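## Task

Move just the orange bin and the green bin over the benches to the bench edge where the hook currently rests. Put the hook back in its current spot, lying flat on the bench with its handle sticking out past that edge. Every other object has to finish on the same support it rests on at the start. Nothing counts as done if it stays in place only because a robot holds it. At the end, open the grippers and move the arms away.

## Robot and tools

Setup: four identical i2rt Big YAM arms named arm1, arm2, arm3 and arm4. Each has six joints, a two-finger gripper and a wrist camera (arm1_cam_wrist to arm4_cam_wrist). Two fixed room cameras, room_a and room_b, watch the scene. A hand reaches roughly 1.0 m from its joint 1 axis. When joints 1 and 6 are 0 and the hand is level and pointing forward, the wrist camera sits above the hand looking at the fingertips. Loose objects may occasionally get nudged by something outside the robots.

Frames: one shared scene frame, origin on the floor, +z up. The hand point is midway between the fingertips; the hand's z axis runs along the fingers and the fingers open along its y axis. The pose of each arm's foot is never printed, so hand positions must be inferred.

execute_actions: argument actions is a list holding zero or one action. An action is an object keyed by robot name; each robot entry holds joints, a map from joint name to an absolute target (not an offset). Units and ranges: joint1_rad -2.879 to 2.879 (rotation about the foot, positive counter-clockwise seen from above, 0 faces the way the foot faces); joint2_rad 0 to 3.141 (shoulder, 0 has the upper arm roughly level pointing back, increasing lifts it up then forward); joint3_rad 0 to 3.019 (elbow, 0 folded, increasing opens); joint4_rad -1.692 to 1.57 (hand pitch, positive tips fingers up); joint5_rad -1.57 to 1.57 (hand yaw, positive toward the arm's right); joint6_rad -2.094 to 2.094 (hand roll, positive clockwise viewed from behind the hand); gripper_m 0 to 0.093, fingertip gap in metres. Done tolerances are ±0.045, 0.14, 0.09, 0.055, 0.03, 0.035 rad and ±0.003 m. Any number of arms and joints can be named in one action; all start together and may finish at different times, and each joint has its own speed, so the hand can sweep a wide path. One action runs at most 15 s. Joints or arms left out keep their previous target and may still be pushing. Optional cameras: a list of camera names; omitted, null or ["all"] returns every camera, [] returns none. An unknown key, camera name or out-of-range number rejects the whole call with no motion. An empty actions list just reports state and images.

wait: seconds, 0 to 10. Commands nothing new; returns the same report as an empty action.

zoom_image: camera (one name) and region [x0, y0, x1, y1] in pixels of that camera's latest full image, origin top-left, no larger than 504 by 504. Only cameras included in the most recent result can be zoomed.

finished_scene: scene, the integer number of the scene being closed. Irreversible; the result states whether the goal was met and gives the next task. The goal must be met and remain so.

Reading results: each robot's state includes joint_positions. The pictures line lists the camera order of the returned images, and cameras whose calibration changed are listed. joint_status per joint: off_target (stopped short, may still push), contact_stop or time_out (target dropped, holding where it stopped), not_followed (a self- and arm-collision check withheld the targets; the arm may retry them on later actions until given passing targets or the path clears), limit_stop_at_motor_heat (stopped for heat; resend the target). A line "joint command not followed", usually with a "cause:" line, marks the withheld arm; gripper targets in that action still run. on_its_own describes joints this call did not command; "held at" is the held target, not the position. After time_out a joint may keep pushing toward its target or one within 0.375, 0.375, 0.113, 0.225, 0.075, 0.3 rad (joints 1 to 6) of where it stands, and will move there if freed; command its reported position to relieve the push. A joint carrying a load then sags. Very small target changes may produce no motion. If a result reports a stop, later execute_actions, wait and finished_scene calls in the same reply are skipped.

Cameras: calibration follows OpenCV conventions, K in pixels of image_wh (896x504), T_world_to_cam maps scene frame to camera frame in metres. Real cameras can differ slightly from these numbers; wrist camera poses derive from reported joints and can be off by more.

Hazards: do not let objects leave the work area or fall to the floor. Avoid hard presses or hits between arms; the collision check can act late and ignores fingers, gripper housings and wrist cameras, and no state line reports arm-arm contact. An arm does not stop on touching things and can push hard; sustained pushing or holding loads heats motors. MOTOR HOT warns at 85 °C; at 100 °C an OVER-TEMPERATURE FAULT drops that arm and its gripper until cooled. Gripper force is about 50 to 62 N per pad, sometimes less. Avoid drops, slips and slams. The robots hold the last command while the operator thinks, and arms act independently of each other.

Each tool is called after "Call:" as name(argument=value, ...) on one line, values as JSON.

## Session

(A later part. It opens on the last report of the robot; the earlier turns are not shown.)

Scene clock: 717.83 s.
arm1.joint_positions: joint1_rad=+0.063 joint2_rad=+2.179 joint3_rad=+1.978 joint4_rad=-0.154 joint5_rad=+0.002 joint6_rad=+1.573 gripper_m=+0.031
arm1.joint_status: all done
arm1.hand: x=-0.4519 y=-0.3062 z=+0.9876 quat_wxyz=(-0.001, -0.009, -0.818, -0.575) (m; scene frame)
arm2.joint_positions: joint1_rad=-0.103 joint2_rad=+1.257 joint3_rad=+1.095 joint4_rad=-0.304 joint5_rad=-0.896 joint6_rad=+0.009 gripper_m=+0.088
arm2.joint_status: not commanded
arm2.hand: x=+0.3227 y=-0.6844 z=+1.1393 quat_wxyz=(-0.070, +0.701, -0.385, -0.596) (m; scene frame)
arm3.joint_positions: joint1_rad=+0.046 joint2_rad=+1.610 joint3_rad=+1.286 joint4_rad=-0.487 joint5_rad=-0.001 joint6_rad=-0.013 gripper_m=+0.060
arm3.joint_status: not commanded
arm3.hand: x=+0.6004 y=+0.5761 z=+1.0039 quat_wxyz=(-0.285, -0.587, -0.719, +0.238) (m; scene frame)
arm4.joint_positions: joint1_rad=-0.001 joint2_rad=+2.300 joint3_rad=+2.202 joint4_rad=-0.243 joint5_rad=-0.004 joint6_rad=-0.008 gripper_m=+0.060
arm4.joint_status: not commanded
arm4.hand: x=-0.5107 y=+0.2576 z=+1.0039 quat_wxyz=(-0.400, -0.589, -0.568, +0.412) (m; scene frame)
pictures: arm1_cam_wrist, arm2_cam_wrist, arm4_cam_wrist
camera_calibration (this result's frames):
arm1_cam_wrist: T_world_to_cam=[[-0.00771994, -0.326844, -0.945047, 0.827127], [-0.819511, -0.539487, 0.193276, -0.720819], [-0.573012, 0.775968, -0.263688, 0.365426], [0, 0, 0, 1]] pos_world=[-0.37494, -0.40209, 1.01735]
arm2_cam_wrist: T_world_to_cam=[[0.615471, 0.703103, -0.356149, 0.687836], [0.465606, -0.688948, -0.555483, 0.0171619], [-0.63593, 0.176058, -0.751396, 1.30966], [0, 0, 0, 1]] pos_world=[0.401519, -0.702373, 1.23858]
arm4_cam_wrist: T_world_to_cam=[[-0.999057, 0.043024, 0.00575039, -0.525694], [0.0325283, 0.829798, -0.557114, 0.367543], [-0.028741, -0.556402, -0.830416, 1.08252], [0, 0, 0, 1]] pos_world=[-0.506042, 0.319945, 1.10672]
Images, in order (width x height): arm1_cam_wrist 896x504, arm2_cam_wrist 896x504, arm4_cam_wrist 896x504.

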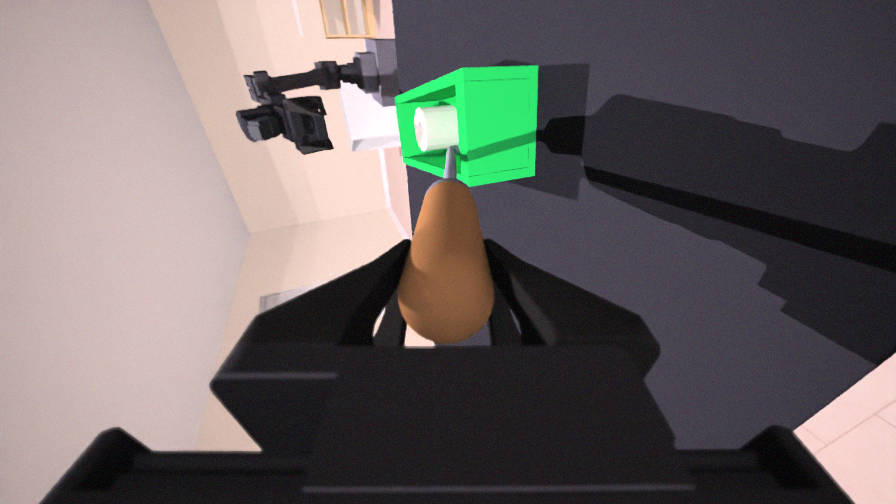

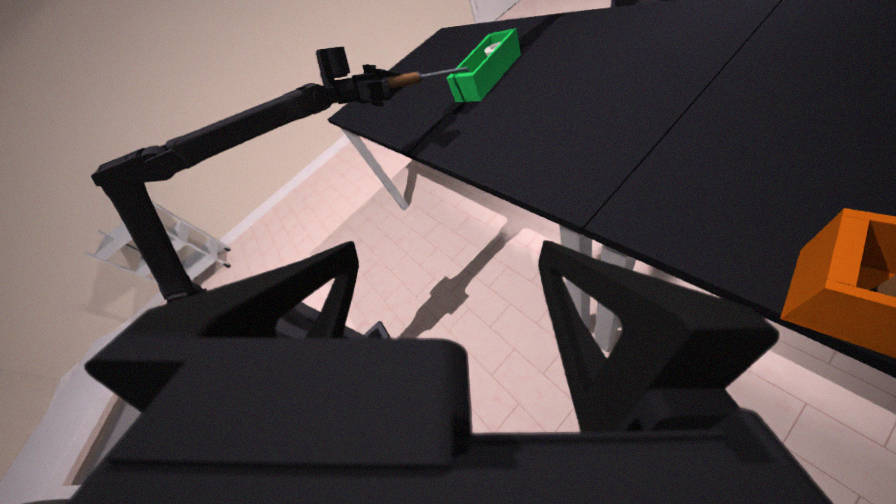

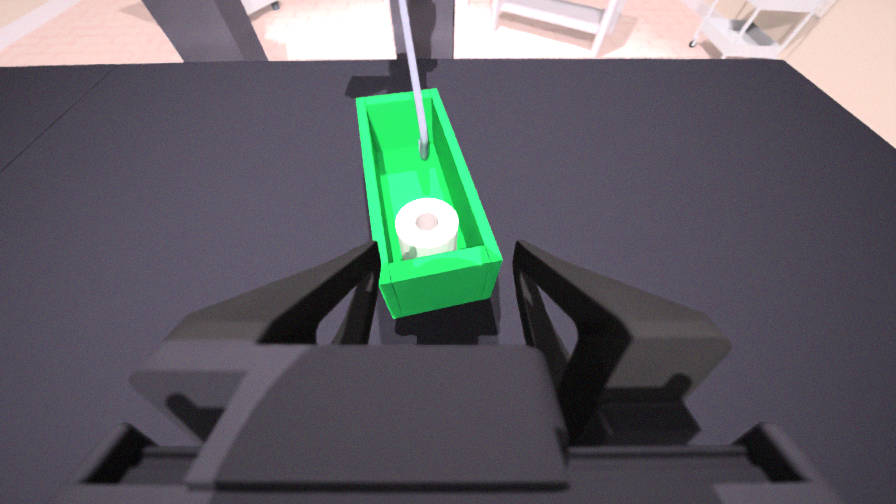

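Call:
execute_actions(actions=[{"arm1":{"joints":{"joint2_rad":1.805,"joint3_rad":1.63,"joint4_rad":-0.20}}}], cameras=["arm1_cam_wrist","arm4_cam_wrist"])

Scene clock: 730.07 s.
arm1.joint_positions: joint1_rad=+0.063 joint2_rad=+1.823 joint3_rad=+1.617 joint4_rad=-0.217 joint5_rad=+0.002 joint6_rad=+1.573 gripper_m=+0.031
arm1.joint_status: all done
arm1.hand: x=-0.4531 y=-0.4254 z=+1.0464 quat_wxyz=(-0.001, -0.009, -0.838, -0.546) (m; scene frame)
arm2.joint_positions: joint1_rad=-0.103 joint2_rad=+1.257 joint3_rad=+1.095 joint4_rad=-0.304 joint5_rad=-0.896 joint6_rad=+0.009 gripper_m=+0.088
arm2.joint_status: not commanded
arm2.hand: x=+0.3227 y=-0.6844 z=+1.1393 quat_wxyz=(-0.070, +0.701, -0.385, -0.596) (m; scene frame)
arm3.joint_positions: joint1_rad=+0.046 joint2_rad=+1.610 joint3_rad=+1.286 joint4_rad=-0.487 joint5_rad=-0.001 joint6_rad=-0.013 gripper_m=+0.060
arm3.joint_status: not commanded
arm3.hand: x=+0.6004 y=+0.5761 z=+1.0039 quat_wxyz=(-0.285, -0.587, -0.719, +0.238) (m; scene frame)
arm4.joint_positions: joint1_rad=-0.001 joint2_rad=+2.300 joint3_rad=+2.202 joint4_rad=-0.243 joint5_rad=-0.004 joint6_rad=-0.008 gripper_m=+0.060
arm4.joint_status: not commanded
arm4.hand: x=-0.5107 y=+0.2576 z=+1.0039 quat_wxyz=(-0.400, -0.589, -0.568, +0.412) (m; scene frame)
pictures: arm1_cam_wrist, arm4_cam_wrist
camera_calibration (this result's frames):
arm1_cam_wrist: T_world_to_cam=[[-0.00880769, -0.391608, -0.92009, 0.789629], [-0.819023, -0.525065, 0.231318, -0.830879], [-0.573693, 0.755612, -0.316111, 0.518561], [0, 0, 0, 1]] pos_world=[-0.376059, -0.518872, 1.08265]
arm4_cam_wrist: T_world_to_cam=[[-0.999057, 0.043024, 0.00575039, -0.525694], [0.0325283, 0.829798, -0.557114, 0.367543], [-0.028741, -0.556402, -0.830416, 1.08252], [0, 0, 0, 1]] pos_world=[-0.506042, 0.319945, 1.10672]
Images, in order (width x height): arm1_cam_wrist 896x504, arm4_cam_wrist 896x504.

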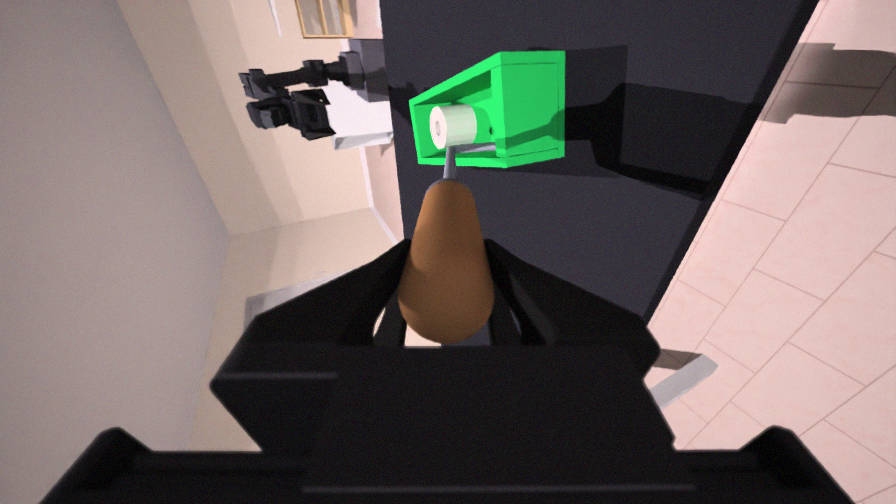

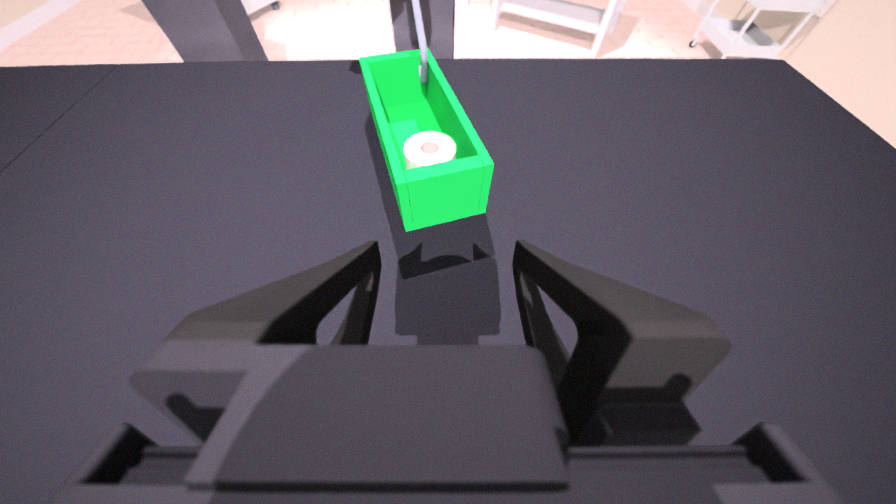

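Call:
execute_actions(actions=[{"arm1":{"joints":{"joint2_rad":1.49,"joint3_rad":1.30,"joint4_rad":-0.275}}}], cameras=["arm1_cam_wrist","arm4_cam_wrist","arm2_cam_wrist"])

Scene clock: 741.17 s.
arm1.joint_positions: joint1_rad=+0.063 joint2_rad=+1.511 joint3_rad=+1.285 joint4_rad=-0.292 joint5_rad=+0.001 joint6_rad=+1.576 gripper_m=+0.031
arm1.joint_status: all done
arm1.hand: x=-0.4550 y=-0.5526 z=+1.0502 quat_wxyz=(+0.001, -0.010, -0.862, -0.506) (m; scene frame)
arm2.joint_positions: joint1_rad=-0.103 joint2_rad=+1.257 joint3_rad=+1.095 joint4_rad=-0.304 joint5_rad=-0.896 joint6_rad=+0.009 gripper_m=+0.088
arm2.joint_status: not commanded
arm2.hand: x=+0.3227 y=-0.6844 z=+1.1393 quat_wxyz=(-0.070, +0.701, -0.385, -0.596) (m; scene frame)
arm3.joint_positions: joint1_rad=+0.046 joint2_rad=+1.610 joint3_rad=+1.286 joint4_rad=-0.487 joint5_rad=-0.001 joint6_rad=-0.013 gripper_m=+0.060
arm3.joint_status: not commanded
arm3.hand: x=+0.6004 y=+0.5761 z=+1.0039 quat_wxyz=(-0.285, -0.587, -0.719, +0.238) (m; scene frame)
arm4.joint_positions: joint1_rad=-0.001 joint2_rad=+2.300 joint3_rad=+2.202 joint4_rad=-0.243 joint5_rad=-0.004 joint6_rad=-0.008 gripper_m=+0.060
arm4.joint_status: not commanded
arm4.hand: x=-0.5107 y=+0.2576 z=+1.0039 quat_wxyz=(-0.400, -0.589, -0.568, +0.412) (m; scene frame)
pictures: arm1_cam_wrist, arm2_cam_wrist, arm4_cam_wrist
camera_calibration (this result's frames):
arm1_cam_wrist: T_world_to_cam=[[-0.0123428, -0.475724, -0.879508, 0.652531], [-0.81788, -0.501217, 0.282585, -0.940249], [-0.575256, 0.72282, -0.382898, 0.666159], [0, 0, 0, 1]] pos_world=[-0.377744, -0.642357, 1.09468]
arm2_cam_wrist: T_world_to_cam=[[0.615471, 0.703103, -0.356149, 0.687836], [0.465606, -0.688948, -0.555483, 0.0171619], [-0.63593, 0.176058, -0.751396, 1.30966], [0, 0, 0, 1]] pos_world=[0.401519, -0.702373, 1.23858]
arm4_cam_wrist: T_world_to_cam=[[-0.999057, 0.043024, 0.00575039, -0.525694], [0.0325283, 0.829798, -0.557114, 0.367543], [-0.028741, -0.556402, -0.830416, 1.08252], [0, 0, 0, 1]] pos_world=[-0.506042, 0.319945, 1.10672]
Images, in order (width x height): arm1_cam_wrist 896x504, arm2_cam_wrist 896x504, arm4_cam_wrist 896x504.

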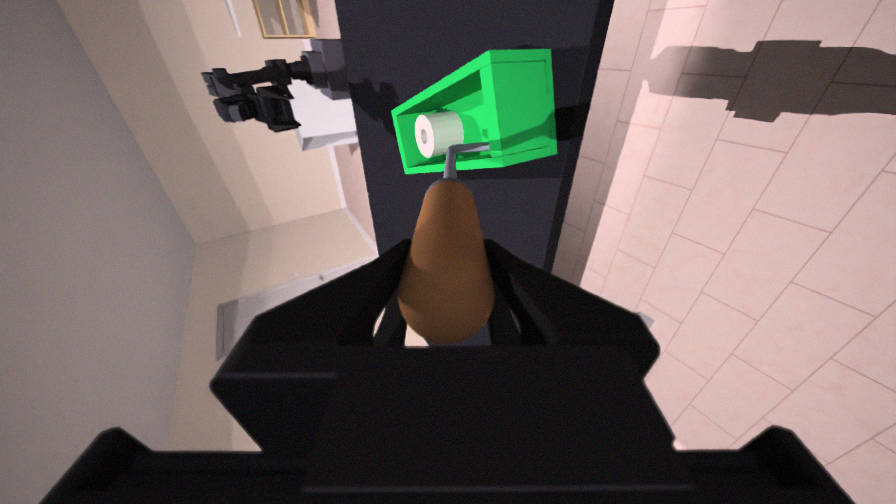

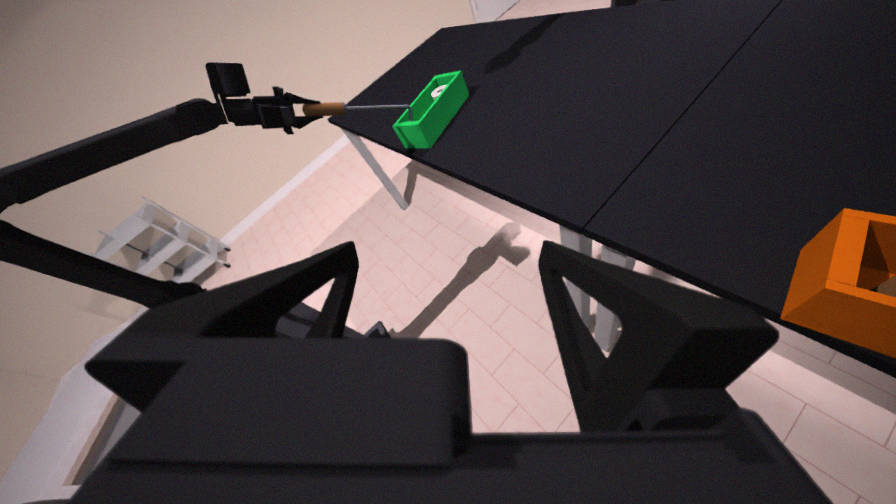

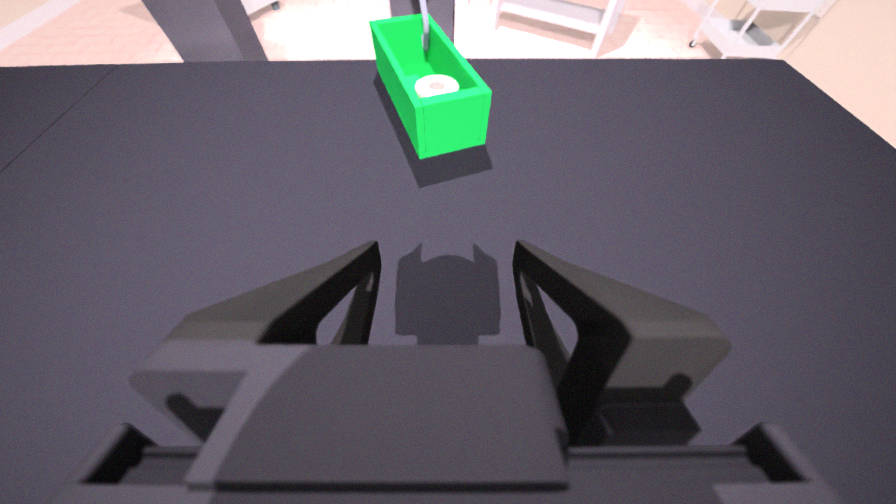

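Call:
zoom_image(camera="arm1_cam_wrist", region=[460, 20, 660, 220])

Region (460, 20, 660, 220) of arm1_cam_wrist's 896x504 image, scaled by 2.520, with more detail than that image has.

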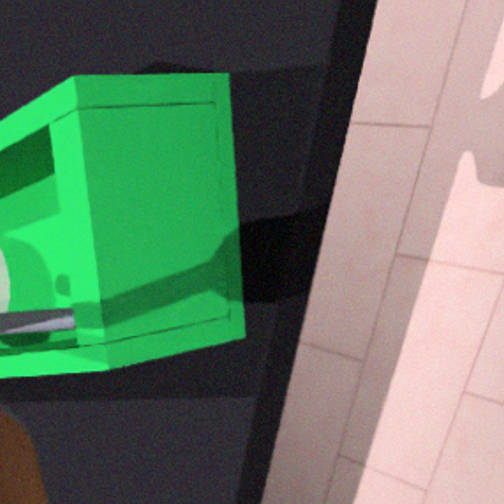

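Call:
execute_actions(actions=[{"arm1":{"joints":{"joint2_rad":1.45,"joint3_rad":1.268}}}], cameras=["arm1_cam_wrist"])

Call:
zoom_image(camera="arm1_cam_wrist", region=[460, 20, 660, 220])

Scene clock: 751.97 s.
arm1.joint_positions: joint1_rad=+0.063 joint2_rad=+1.501 joint3_rad=+1.256 joint4_rad=-0.292 joint5_rad=+0.001 joint6_rad=+1.576 gripper_m=+0.031
arm1.joint_status: all done
arm1.hand: x=-0.4551 y=-0.5604 z=+1.0390 quat_wxyz=(+0.001, -0.010, -0.867, -0.498) (m; scene frame)
arm2.joint_positions: joint1_rad=-0.103 joint2_rad=+1.257 joint3_rad=+1.095 joint4_rad=-0.304 joint5_rad=-0.896 joint6_rad=+0.009 gripper_m=+0.088
arm2.joint_status: not commanded
arm2.hand: x=+0.3227 y=-0.6844 z=+1.1393 quat_wxyz=(-0.070, +0.701, -0.385, -0.596) (m; scene frame)
arm3.joint_positions: joint1_rad=+0.046 joint2_rad=+1.610 joint3_rad=+1.286 joint4_rad=-0.487 joint5_rad=-0.001 joint6_rad=-0.013 gripper_m=+0.060
arm3.joint_status: not commanded
arm3.hand: x=+0.6004 y=+0.5761 z=+1.0039 quat_wxyz=(-0.285, -0.587, -0.719, +0.238) (m; scene frame)
arm4.joint_positions: joint1_rad=-0.001 joint2_rad=+2.300 joint3_rad=+2.202 joint4_rad=-0.243 joint5_rad=-0.004 joint6_rad=-0.008 gripper_m=+0.060
arm4.joint_status: not commanded
arm4.hand: x=-0.5107 y=+0.2576 z=+1.0039 quat_wxyz=(-0.400, -0.589, -0.568, +0.412) (m; scene frame)
pictures: arm1_cam_wrist
camera_calibration (this result's frames):
arm1_cam_wrist: T_world_to_cam=[[-0.0125096, -0.493075, -0.869897, 0.619165], [-0.817725, -0.495636, 0.292696, -0.948441], [-0.575473, 0.714998, -0.397, 0.677539], [0, 0, 0, 1]] pos_world=[-0.377913, -0.649226, 1.0852]
Images, in order (width x height): arm1_cam_wrist 896x504.

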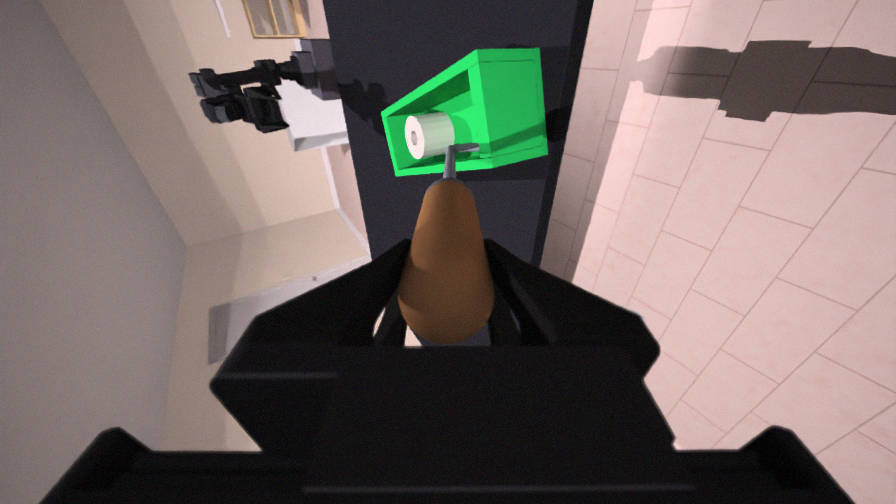

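Region (460, 20, 660, 220) of arm1_cam_wrist's 896x504 image, scaled by 2.520, with more detail than that image has.

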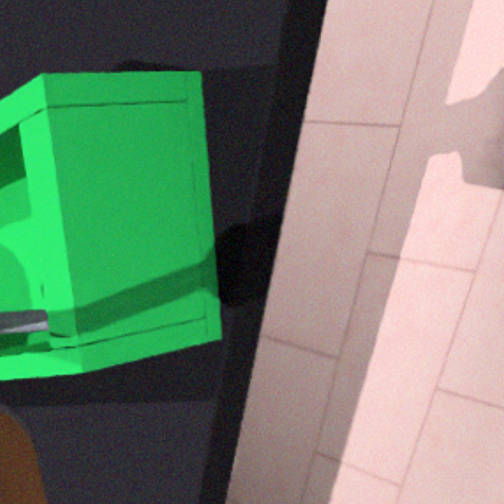

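Call:
execute_actions(actions=[{"arm1":{"joints":{"joint1_rad":0.0,"joint2_rad":2.21,"joint3_rad":1.94,"joint4_rad":0.45}},"arm4":{"joints":{"joint2_rad":1.6,"joint3_rad":1.4,"joint4_rad":-0.4}}}], cameras=["arm1_cam_wrist","arm2_cam_wrist"])

Scene clock: 838.67 s.
arm1.joint_positions: joint1_rad=-0.002 joint2_rad=+2.250 joint3_rad=+1.848 joint4_rad=+0.393 joint5_rad=+0.001 joint6_rad=+1.576 gripper_m=+0.031
arm1.joint_status: joint3_rad time_out (moved +0.592 of +0.684); joint4_rad time_out (moved +0.685 of +0.742); the others done
arm1.on_its_own: joint3_rad reads +1.848 and still pushes toward +1.940 since a time_out; joint4_rad reads +0.393 and still pushes toward +0.450 since a time_out
arm1.hand: x=-0.3930 y=-0.2977 z=+0.9769 quat_wxyz=(-0.024, -0.033, -0.707, -0.706) (m; scene frame)
arm2.joint_positions: joint1_rad=-0.103 joint2_rad=+1.257 joint3_rad=+1.095 joint4_rad=-0.304 joint5_rad=-0.896 joint6_rad=+0.009 gripper_m=+0.088
arm2.joint_status: not commanded
arm2.hand: x=+0.3227 y=-0.6844 z=+1.1393 quat_wxyz=(-0.070, +0.701, -0.385, -0.596) (m; scene frame)
arm3.joint_positions: joint1_rad=+0.046 joint2_rad=+1.610 joint3_rad=+1.286 joint4_rad=-0.487 joint5_rad=-0.001 joint6_rad=-0.013 gripper_m=+0.060
arm3.joint_status: not commanded
arm3.hand: x=+0.6004 y=+0.5761 z=+1.0039 quat_wxyz=(-0.285, -0.587, -0.719, +0.238) (m; scene frame)
arm4.joint_positions: joint1_rad=-0.001 joint2_rad=+1.605 joint3_rad=+1.401 joint4_rad=-0.393 joint5_rad=-0.004 joint6_rad=-0.008 gripper_m=+0.060
arm4.joint_status: all done
arm4.hand: x=-0.5007 y=+0.5136 z=+1.0486 quat_wxyz=(-0.325, -0.637, -0.615, +0.333) (m; scene frame)
pictures: arm1_cam_wrist, arm2_cam_wrist
camera_calibration (this result's frames):
arm1_cam_wrist: T_world_to_cam=[[-0.00587029, 0.0121794, -0.999909, 0.975468], [-0.856298, -0.51648, -0.0012638, -0.483444], [-0.516448, 0.856213, 0.0134611, 0.165097], [0, 0, 0, 1]] pos_world=[-0.322982, -0.402928, 0.972546]
arm2_cam_wrist: T_world_to_cam=[[0.615471, 0.703103, -0.356149, 0.687836], [0.465606, -0.688948, -0.555483, 0.0171619], [-0.63593, 0.176058, -0.751396, 1.30966], [0, 0, 0, 1]] pos_world=[0.401519, -0.702373, 1.23858]
Images, in order (width x height): arm1_cam_wrist 896x504, arm2_cam_wrist 896x504.

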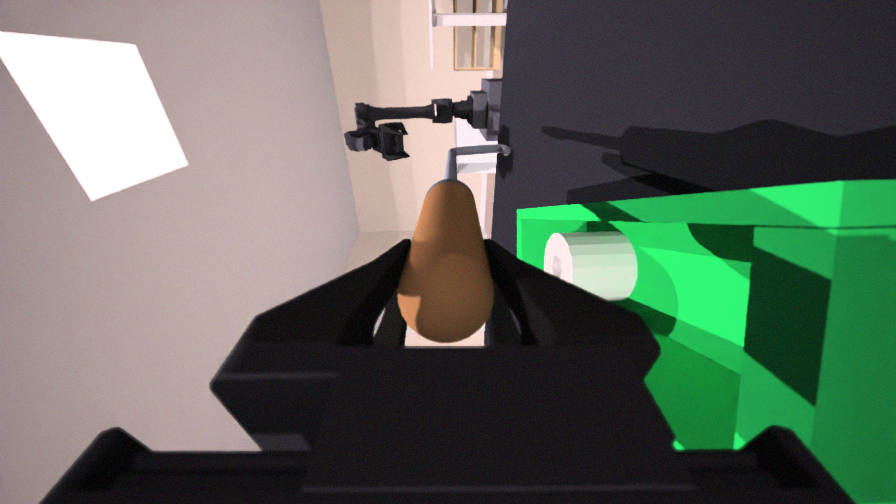

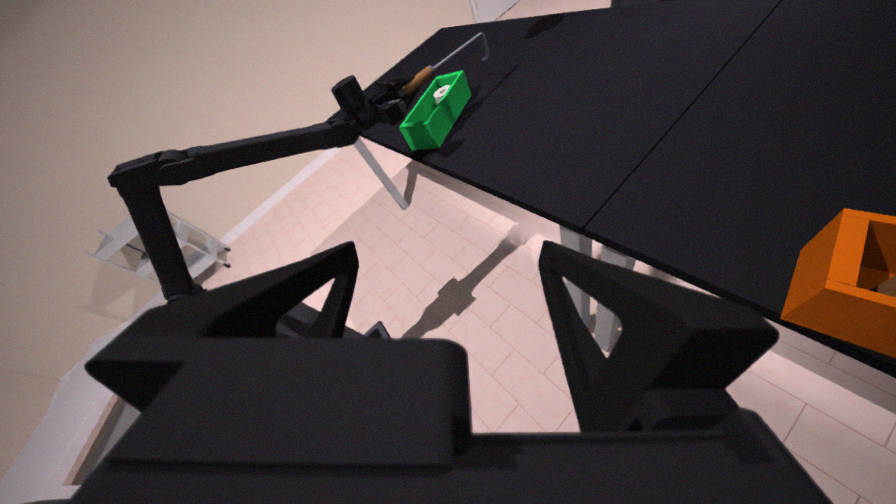

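Call:
execute_actions(actions=[])

Scene clock: 858.93 s.
arm1.joint_positions: joint1_rad=-0.002 joint2_rad=+2.250 joint3_rad=+1.848 joint4_rad=+0.393 joint5_rad=+0.001 joint6_rad=+1.576 gripper_m=+0.031
arm1.joint_status: joint3_rad time_out (moved +0.592 of +0.684); joint4_rad time_out (moved +0.685 of +0.742); the others done
arm1.on_its_own: joint3_rad reads +1.848 and still pushes toward +1.940 since a time_out; joint4_rad reads +0.393 and still pushes toward +0.450 since a time_out
arm1.hand: x=-0.3930 y=-0.2977 z=+0.9769 quat_wxyz=(-0.024, -0.033, -0.707, -0.706) (m; scene frame)
arm2.joint_positions: joint1_rad=-0.103 joint2_rad=+1.257 joint3_rad=+1.095 joint4_rad=-0.304 joint5_rad=-0.896 joint6_rad=+0.009 gripper_m=+0.088
arm2.joint_status: not commanded
arm2.hand: x=+0.3227 y=-0.6844 z=+1.1393 quat_wxyz=(-0.070, +0.701, -0.385, -0.596) (m; scene frame)
arm3.joint_positions: joint1_rad=+0.046 joint2_rad=+1.610 joint3_rad=+1.286 joint4_rad=-0.487 joint5_rad=-0.001 joint6_rad=-0.013 gripper_m=+0.060
arm3.joint_status: not commanded
arm3.hand: x=+0.6004 y=+0.5761 z=+1.0039 quat_wxyz=(-0.285, -0.587, -0.719, +0.238) (m; scene frame)
arm4.joint_positions: joint1_rad=-0.001 joint2_rad=+1.605 joint3_rad=+1.401 joint4_rad=-0.393 joint5_rad=-0.004 joint6_rad=-0.008 gripper_m=+0.060
arm4.joint_status: all done
arm4.hand: x=-0.5007 y=+0.5136 z=+1.0486 quat_wxyz=(-0.325, -0.637, -0.615, +0.333) (m; scene frame)
pictures: arm1_cam_wrist, arm2_cam_wrist, arm3_cam_wrist, arm4_cam_wrist, room_a, room_b
camera_calibration (this result's frames):
arm1_cam_wrist: T_world_to_cam=[[-0.00587029, 0.0121794, -0.999909, 0.975468], [-0.856298, -0.51648, -0.0012638, -0.483444], [-0.516448, 0.856213, 0.0134611, 0.165097], [0, 0, 0, 1]] pos_world=[-0.322982, -0.402928, 0.972546]
arm2_cam_wrist: T_world_to_cam=[[0.615471, 0.703103, -0.356149, 0.687836], [0.465606, -0.688948, -0.555483, 0.0171619], [-0.63593, 0.176058, -0.751396, 1.30966], [0, 0, 0, 1]] pos_world=[0.401519, -0.702373, 1.23858]
arm3_cam_wrist: T_world_to_cam=[[-0.978446, -0.206462, -0.00412142, 0.71202], [-0.203317, 0.966651, -0.155715, -0.277193], [0.0361331, -0.15152, -0.987793, 1.17915], [0, 0, 0, 1]] pos_world=[0.597709, 0.593618, 1.12452]
arm4_cam_wrist: T_world_to_cam=[[-0.999226, 0.0389262, 0.00574639, -0.524904], [0.0348759, 0.943782, -0.328723, -0.117168], [-0.0182193, -0.328268, -0.944409, 1.27004], [0, 0, 0, 1]] pos_world=[-0.497272, 0.547926, 1.16393]
Images, in order (width x height): arm1_cam_wrist 896x504, arm2_cam_wrist 896x504, arm3_cam_wrist 896x504, arm4_cam_wrist 896x504, room_a 896x504, room_b 896x504.

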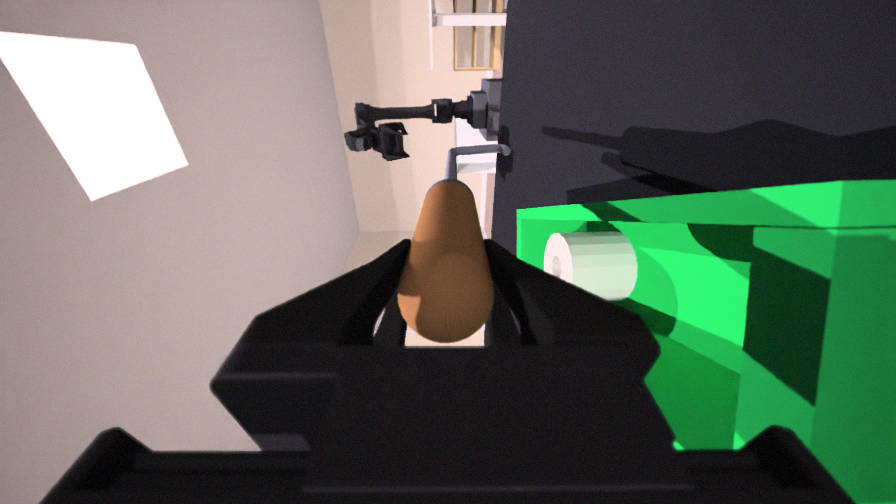

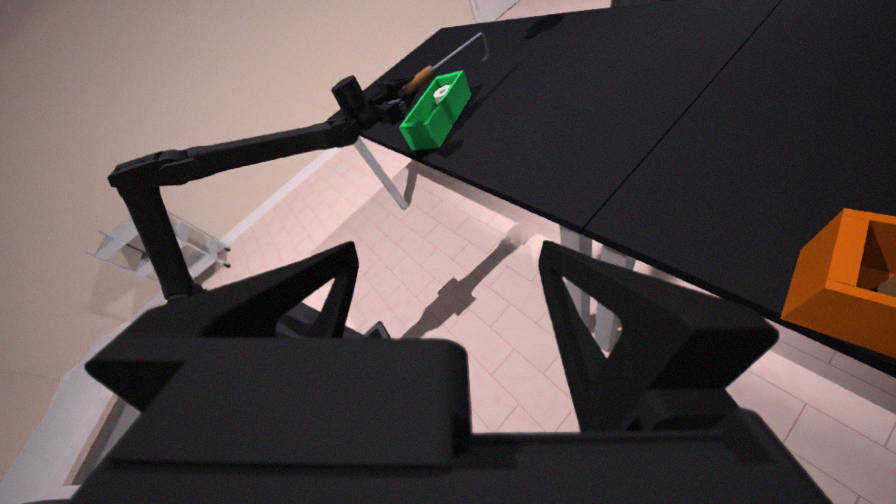

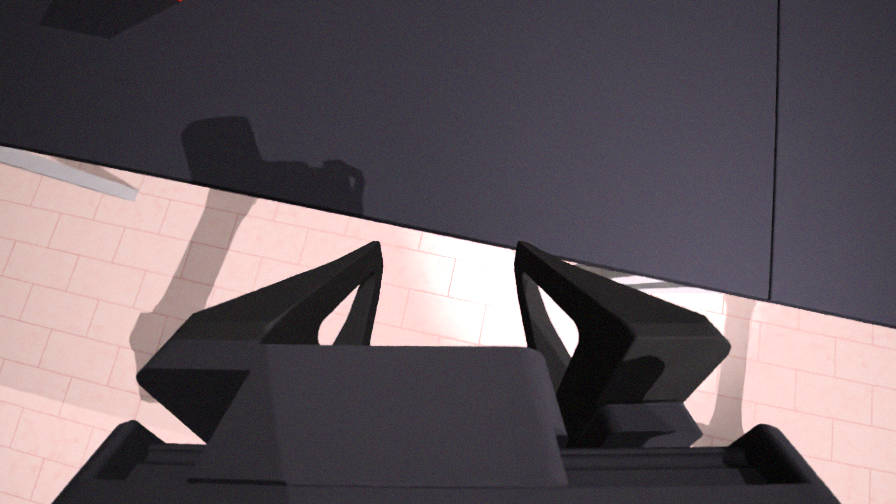

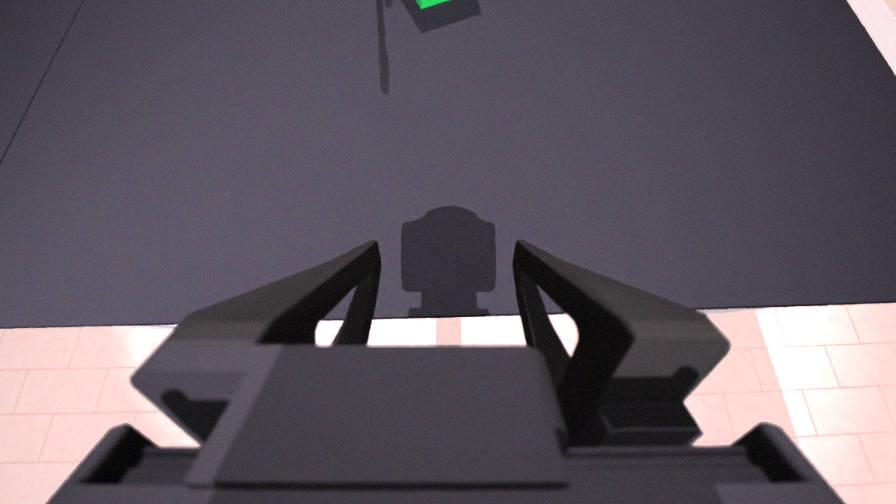

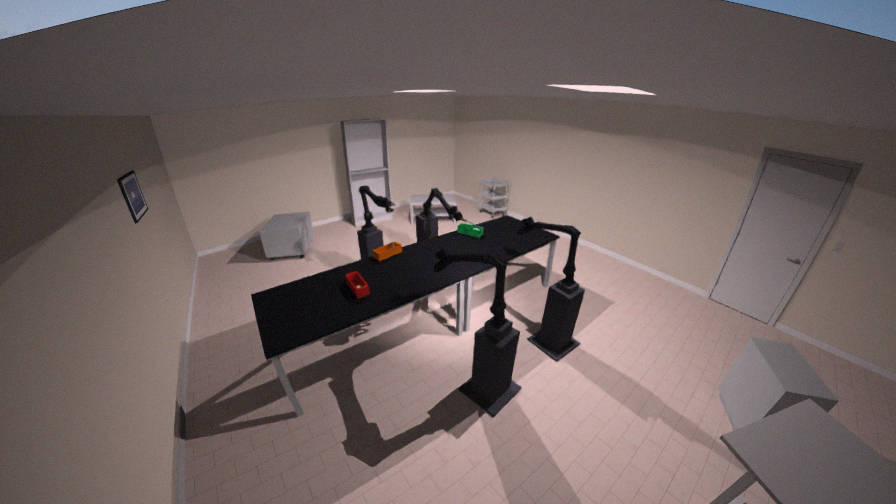

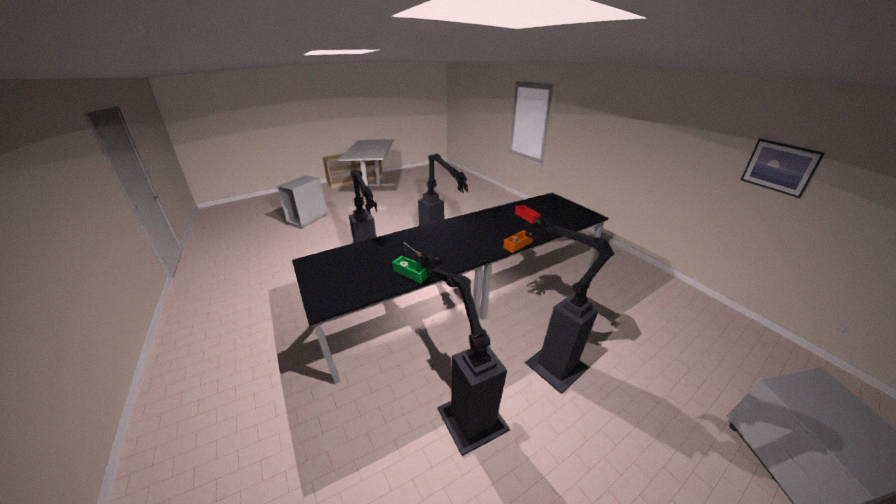

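Call:
zoom_image(camera="arm2_cam_wrist", region=[330, 20, 530, 180])

Call:
zoom_image(camera="room_b", region=[370, 220, 500, 310])

Region (330, 20, 530, 180) of arm2_cam_wrist's 896x504 image, scaled by 2.520, with more detail than that image has; it fills the top 403 rows of this view, and the rest is white.

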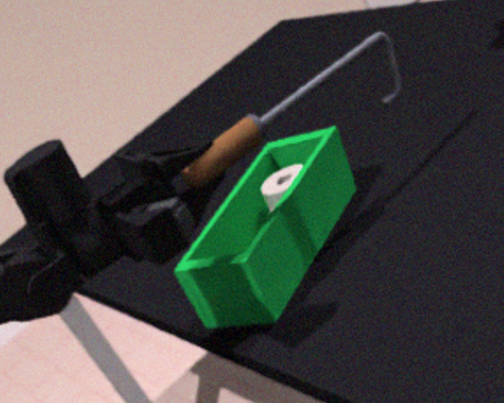

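Region (370, 220, 500, 310) of room_b's 896x504 image, scaled by 3.877, with more detail than that image has; it fills the top 349 rows of this view, and the rest is white.

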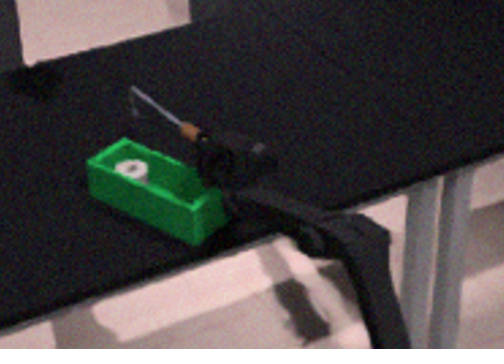

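Call:
execute_actions(actions=[{"arm1":{"joints":{"joint1_rad":-0.22,"joint2_rad":2.27}}}], cameras=["arm1_cam_wrist","arm2_cam_wrist","room_b"])

Scene clock: 871.27 s.
arm1.joint_positions: joint1_rad=-0.215 joint2_rad=+2.284 joint3_rad=+1.851 joint4_rad=+0.395 joint5_rad=+0.000 joint6_rad=+1.576 gripper_m=+0.031
arm1.joint_status: all done
arm1.on_its_own: joint4_rad reads +0.395 and still pushes toward +0.450 since a time_out
arm1.hand: x=-0.2020 y=-0.3300 z=+0.9480 quat_wxyz=(-0.096, -0.110, -0.710, -0.689) (m; scene frame)
arm2.joint_positions: joint1_rad=-0.103 joint2_rad=+1.257 joint3_rad=+1.095 joint4_rad=-0.304 joint5_rad=-0.896 joint6_rad=+0.009 gripper_m=+0.088
arm2.joint_status: not commanded
arm2.hand: x=+0.3227 y=-0.6844 z=+1.1393 quat_wxyz=(-0.070, +0.701, -0.385, -0.596) (m; scene frame)
arm3.joint_positions: joint1_rad=+0.046 joint2_rad=+1.610 joint3_rad=+1.286 joint4_rad=-0.487 joint5_rad=-0.001 joint6_rad=-0.013 gripper_m=+0.060
arm3.joint_status: not commanded
arm3.hand: x=+0.6004 y=+0.5761 z=+1.0039 quat_wxyz=(-0.285, -0.587, -0.719, +0.238) (m; scene frame)
arm4.joint_positions: joint1_rad=-0.001 joint2_rad=+1.605 joint3_rad=+1.401 joint4_rad=-0.393 joint5_rad=-0.004 joint6_rad=-0.008 gripper_m=+0.060
arm4.joint_status: not commanded
arm4.hand: x=-0.5007 y=+0.5136 z=+1.0486 quat_wxyz=(-0.325, -0.637, -0.615, +0.333) (m; scene frame)
pictures: arm1_cam_wrist, arm2_cam_wrist, room_b
camera_calibration (this result's frames):
arm1_cam_wrist: T_world_to_cam=[[-0.0136091, -0.0151835, -0.999792, 0.937445], [-0.945665, -0.324654, 0.0178027, -0.309469], [-0.324857, 0.945711, -0.00994029, 0.382159], [0, 0, 0, 1]] pos_world=[-0.155749, -0.447649, 0.946558]
arm2_cam_wrist: T_world_to_cam=[[0.615471, 0.703103, -0.356149, 0.687836], [0.465606, -0.688948, -0.555483, 0.0171619], [-0.63593, 0.176058, -0.751396, 1.30966], [0, 0, 0, 1]] pos_world=[0.401519, -0.702373, 1.23858]
Images, in order (width x height): arm1_cam_wrist 896x504, arm2_cam_wrist 896x504, room_b 896x504.

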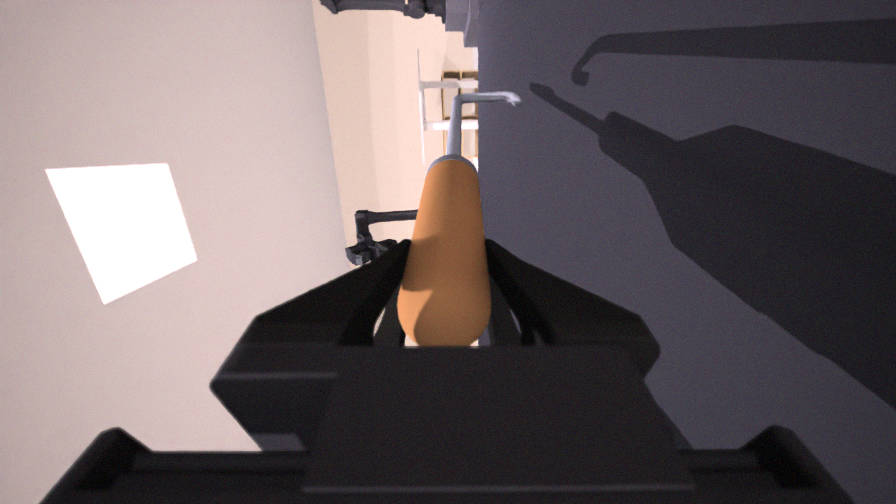

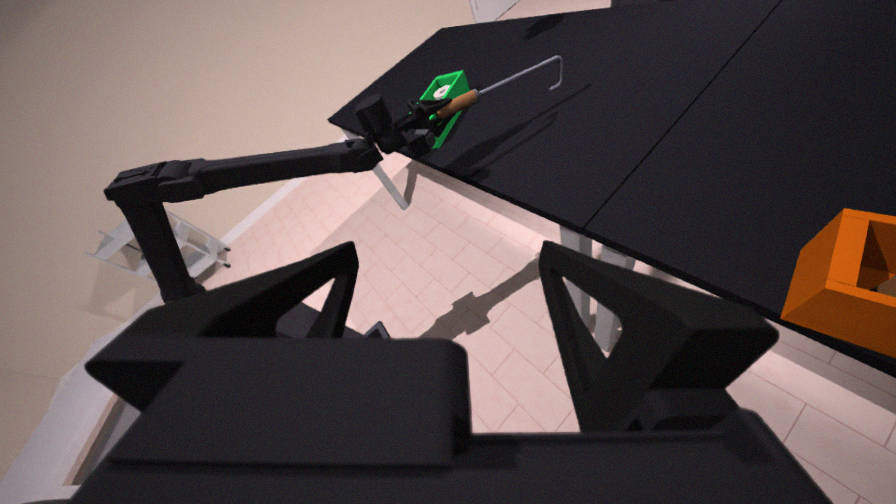

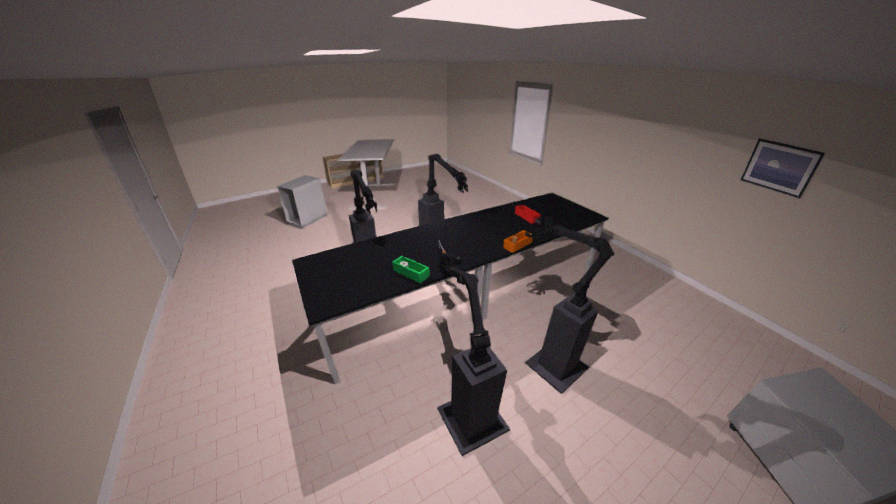

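Call:
execute_actions(actions=[{"arm1":{"joints":{"joint2_rad":2.31,"joint6_rad":0.5}}}], cameras=["arm1_cam_wrist","arm2_cam_wrist"])

Scene clock: 881.40 s.
arm1.joint_positions: joint1_rad=-0.215 joint2_rad=+2.325 joint3_rad=+1.858 joint4_rad=+0.403 joint5_rad=-0.003 joint6_rad=+0.504 gripper_m=+0.031
arm1.joint_status: all done
arm1.hand: x=-0.2017 y=-0.3261 z=+0.9165 quat_wxyz=(-0.427, +0.273, -0.675, -0.537) (m; scene frame)
arm2.joint_positions: joint1_rad=-0.103 joint2_rad=+1.257 joint3_rad=+1.095 joint4_rad=-0.304 joint5_rad=-0.896 joint6_rad=+0.009 gripper_m=+0.088
arm2.joint_status: not commanded
arm2.hand: x=+0.3227 y=-0.6844 z=+1.1393 quat_wxyz=(-0.070, +0.701, -0.385, -0.596) (m; scene frame)
arm3.joint_positions: joint1_rad=+0.046 joint2_rad=+1.610 joint3_rad=+1.286 joint4_rad=-0.487 joint5_rad=-0.001 joint6_rad=-0.013 gripper_m=+0.060
arm3.joint_status: not commanded
arm3.hand: x=+0.6004 y=+0.5761 z=+1.0039 quat_wxyz=(-0.285, -0.587, -0.719, +0.238) (m; scene frame)
arm4.joint_positions: joint1_rad=-0.001 joint2_rad=+1.605 joint3_rad=+1.401 joint4_rad=-0.393 joint5_rad=-0.004 joint6_rad=-0.008 gripper_m=+0.060
arm4.joint_status: not commanded
arm4.hand: x=-0.5007 y=+0.5136 z=+1.0486 quat_wxyz=(-0.325, -0.637, -0.615, +0.333) (m; scene frame)
pictures: arm1_cam_wrist, arm2_cam_wrist
camera_calibration (this result's frames):
arm1_cam_wrist: T_world_to_cam=[[0.833168, -0.263145, -0.4864, 0.525402], [-0.549905, -0.487426, -0.678248, 0.357397], [-0.0586068, 0.832569, -0.550813, 0.890807], [0, 0, 0, 1]] pos_world=[-0.189006, -0.429197, 0.988628]
arm2_cam_wrist: T_world_to_cam=[[0.615471, 0.703103, -0.356149, 0.687836], [0.465606, -0.688948, -0.555483, 0.0171619], [-0.63593, 0.176058, -0.751396, 1.30966], [0, 0, 0, 1]] pos_world=[0.401519, -0.702373, 1.23858]
Images, in order (width x height): arm1_cam_wrist 896x504, arm2_cam_wrist 896x504.

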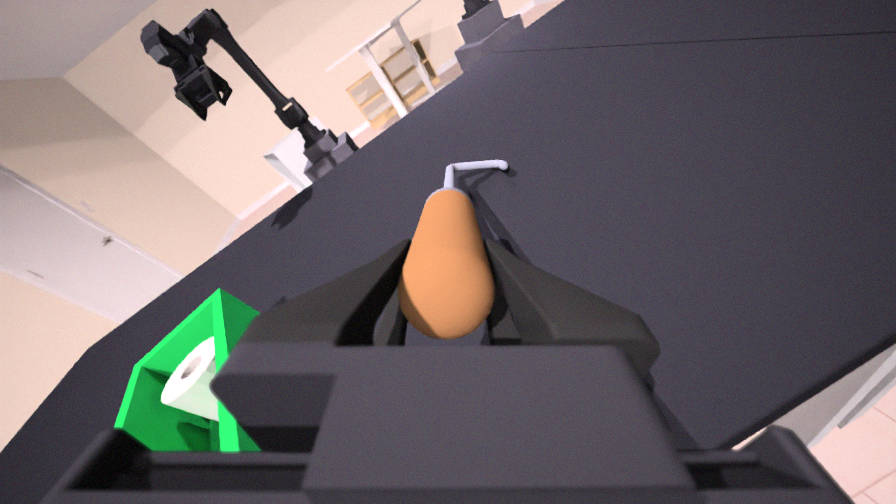

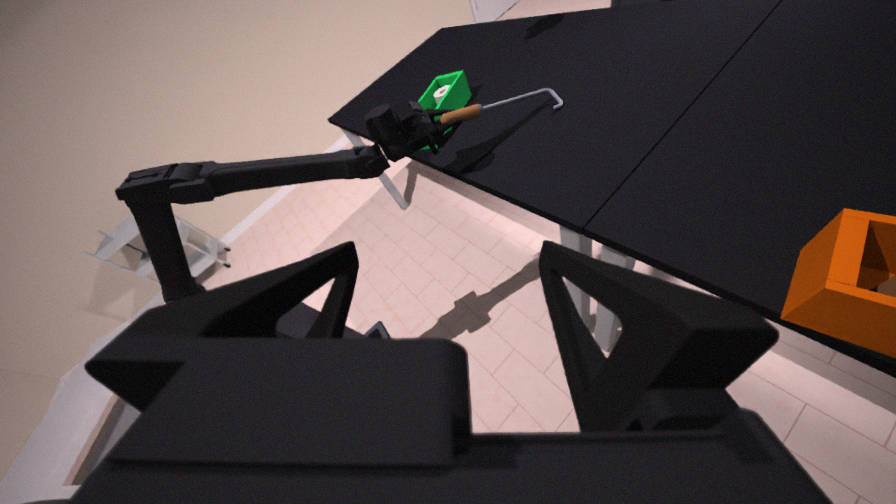

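Call:
execute_actions(actions=[{"arm1":{"joints":{"joint1_rad":-0.587,"joint2_rad":2.385,"joint5_rad":-0.26,"joint6_rad":-0.05}}}], cameras=["arm1_cam_wrist","arm2_cam_wrist"])

Call:
zoom_image(camera="arm2_cam_wrist", region=[440, 80, 740, 280])

Scene clock: 897.23 s.
arm1.joint_positions: joint1_rad=-0.576 joint2_rad=+2.369 joint3_rad=+1.876 joint4_rad=+0.426 joint5_rad=-0.262 joint6_rad=-0.041 gripper_m=+0.031
arm1.joint_status: all done
arm1.hand: x=+0.0559 y=-0.4494 z=+0.8917 quat_wxyz=(-0.572, +0.409, -0.602, -0.378) (m; scene frame)
arm2.joint_positions: joint1_rad=-0.103 joint2_rad=+1.257 joint3_rad=+1.095 joint4_rad=-0.304 joint5_rad=-0.896 joint6_rad=+0.009 gripper_m=+0.088
arm2.joint_status: not commanded
arm2.hand: x=+0.3227 y=-0.6844 z=+1.1393 quat_wxyz=(-0.070, +0.701, -0.385, -0.596) (m; scene frame)
arm3.joint_positions: joint1_rad=+0.046 joint2_rad=+1.610 joint3_rad=+1.286 joint4_rad=-0.487 joint5_rad=-0.001 joint6_rad=-0.013 gripper_m=+0.060
arm3.joint_status: not commanded
arm3.hand: x=+0.6004 y=+0.5761 z=+1.0039 quat_wxyz=(-0.285, -0.587, -0.719, +0.238) (m; scene frame)
arm4.joint_positions: joint1_rad=-0.001 joint2_rad=+1.605 joint3_rad=+1.401 joint4_rad=-0.393 joint5_rad=-0.004 joint6_rad=-0.008 gripper_m=+0.060
arm4.joint_status: not commanded
arm4.hand: x=-0.5007 y=+0.5136 z=+1.0486 quat_wxyz=(-0.325, -0.637, -0.615, +0.333) (m; scene frame)
pictures: arm1_cam_wrist, arm2_cam_wrist
camera_calibration (this result's frames):
arm1_cam_wrist: T_world_to_cam=[[0.930335, -0.366216, 0.0190372, -0.23619], [-0.217128, -0.59194, -0.776185, 0.443832], [0.29552, 0.717978, -0.630218, 0.994375], [0, 0, 0, 1]] pos_world=[0.0222465, -0.537714, 0.975665]
arm2_cam_wrist: T_world_to_cam=[[0.615471, 0.703103, -0.356149, 0.687836], [0.465606, -0.688948, -0.555483, 0.0171619], [-0.63593, 0.176058, -0.751396, 1.30966], [0, 0, 0, 1]] pos_world=[0.401519, -0.702373, 1.23858]
Images, in order (width x height): arm1_cam_wrist 896x504, arm2_cam_wrist 896x504.

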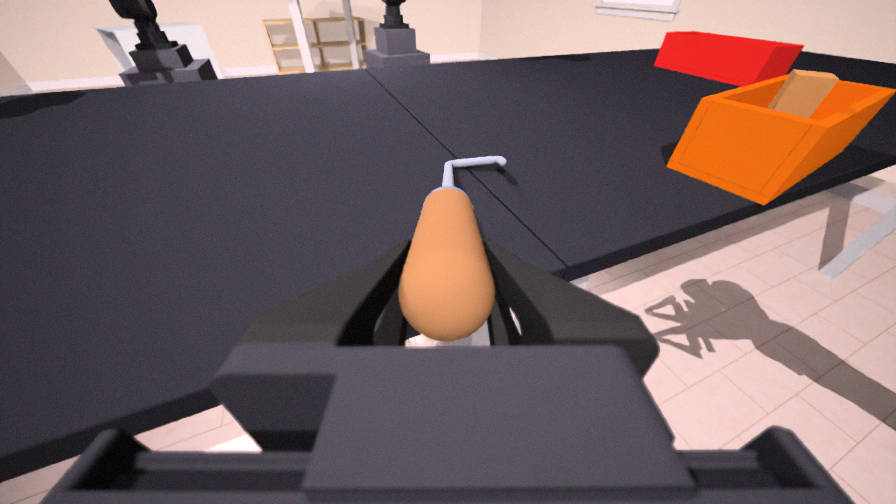

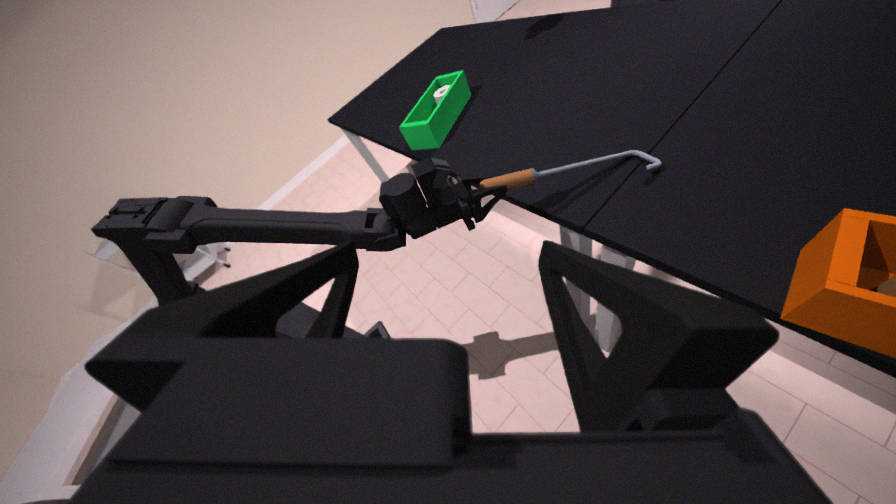

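Region (440, 80, 740, 280) of arm2_cam_wrist's 896x504 image, scaled by 1.680, with more detail than that image has.

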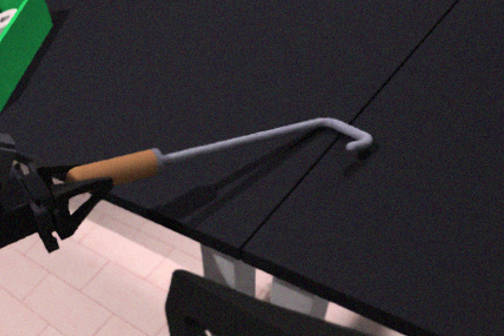

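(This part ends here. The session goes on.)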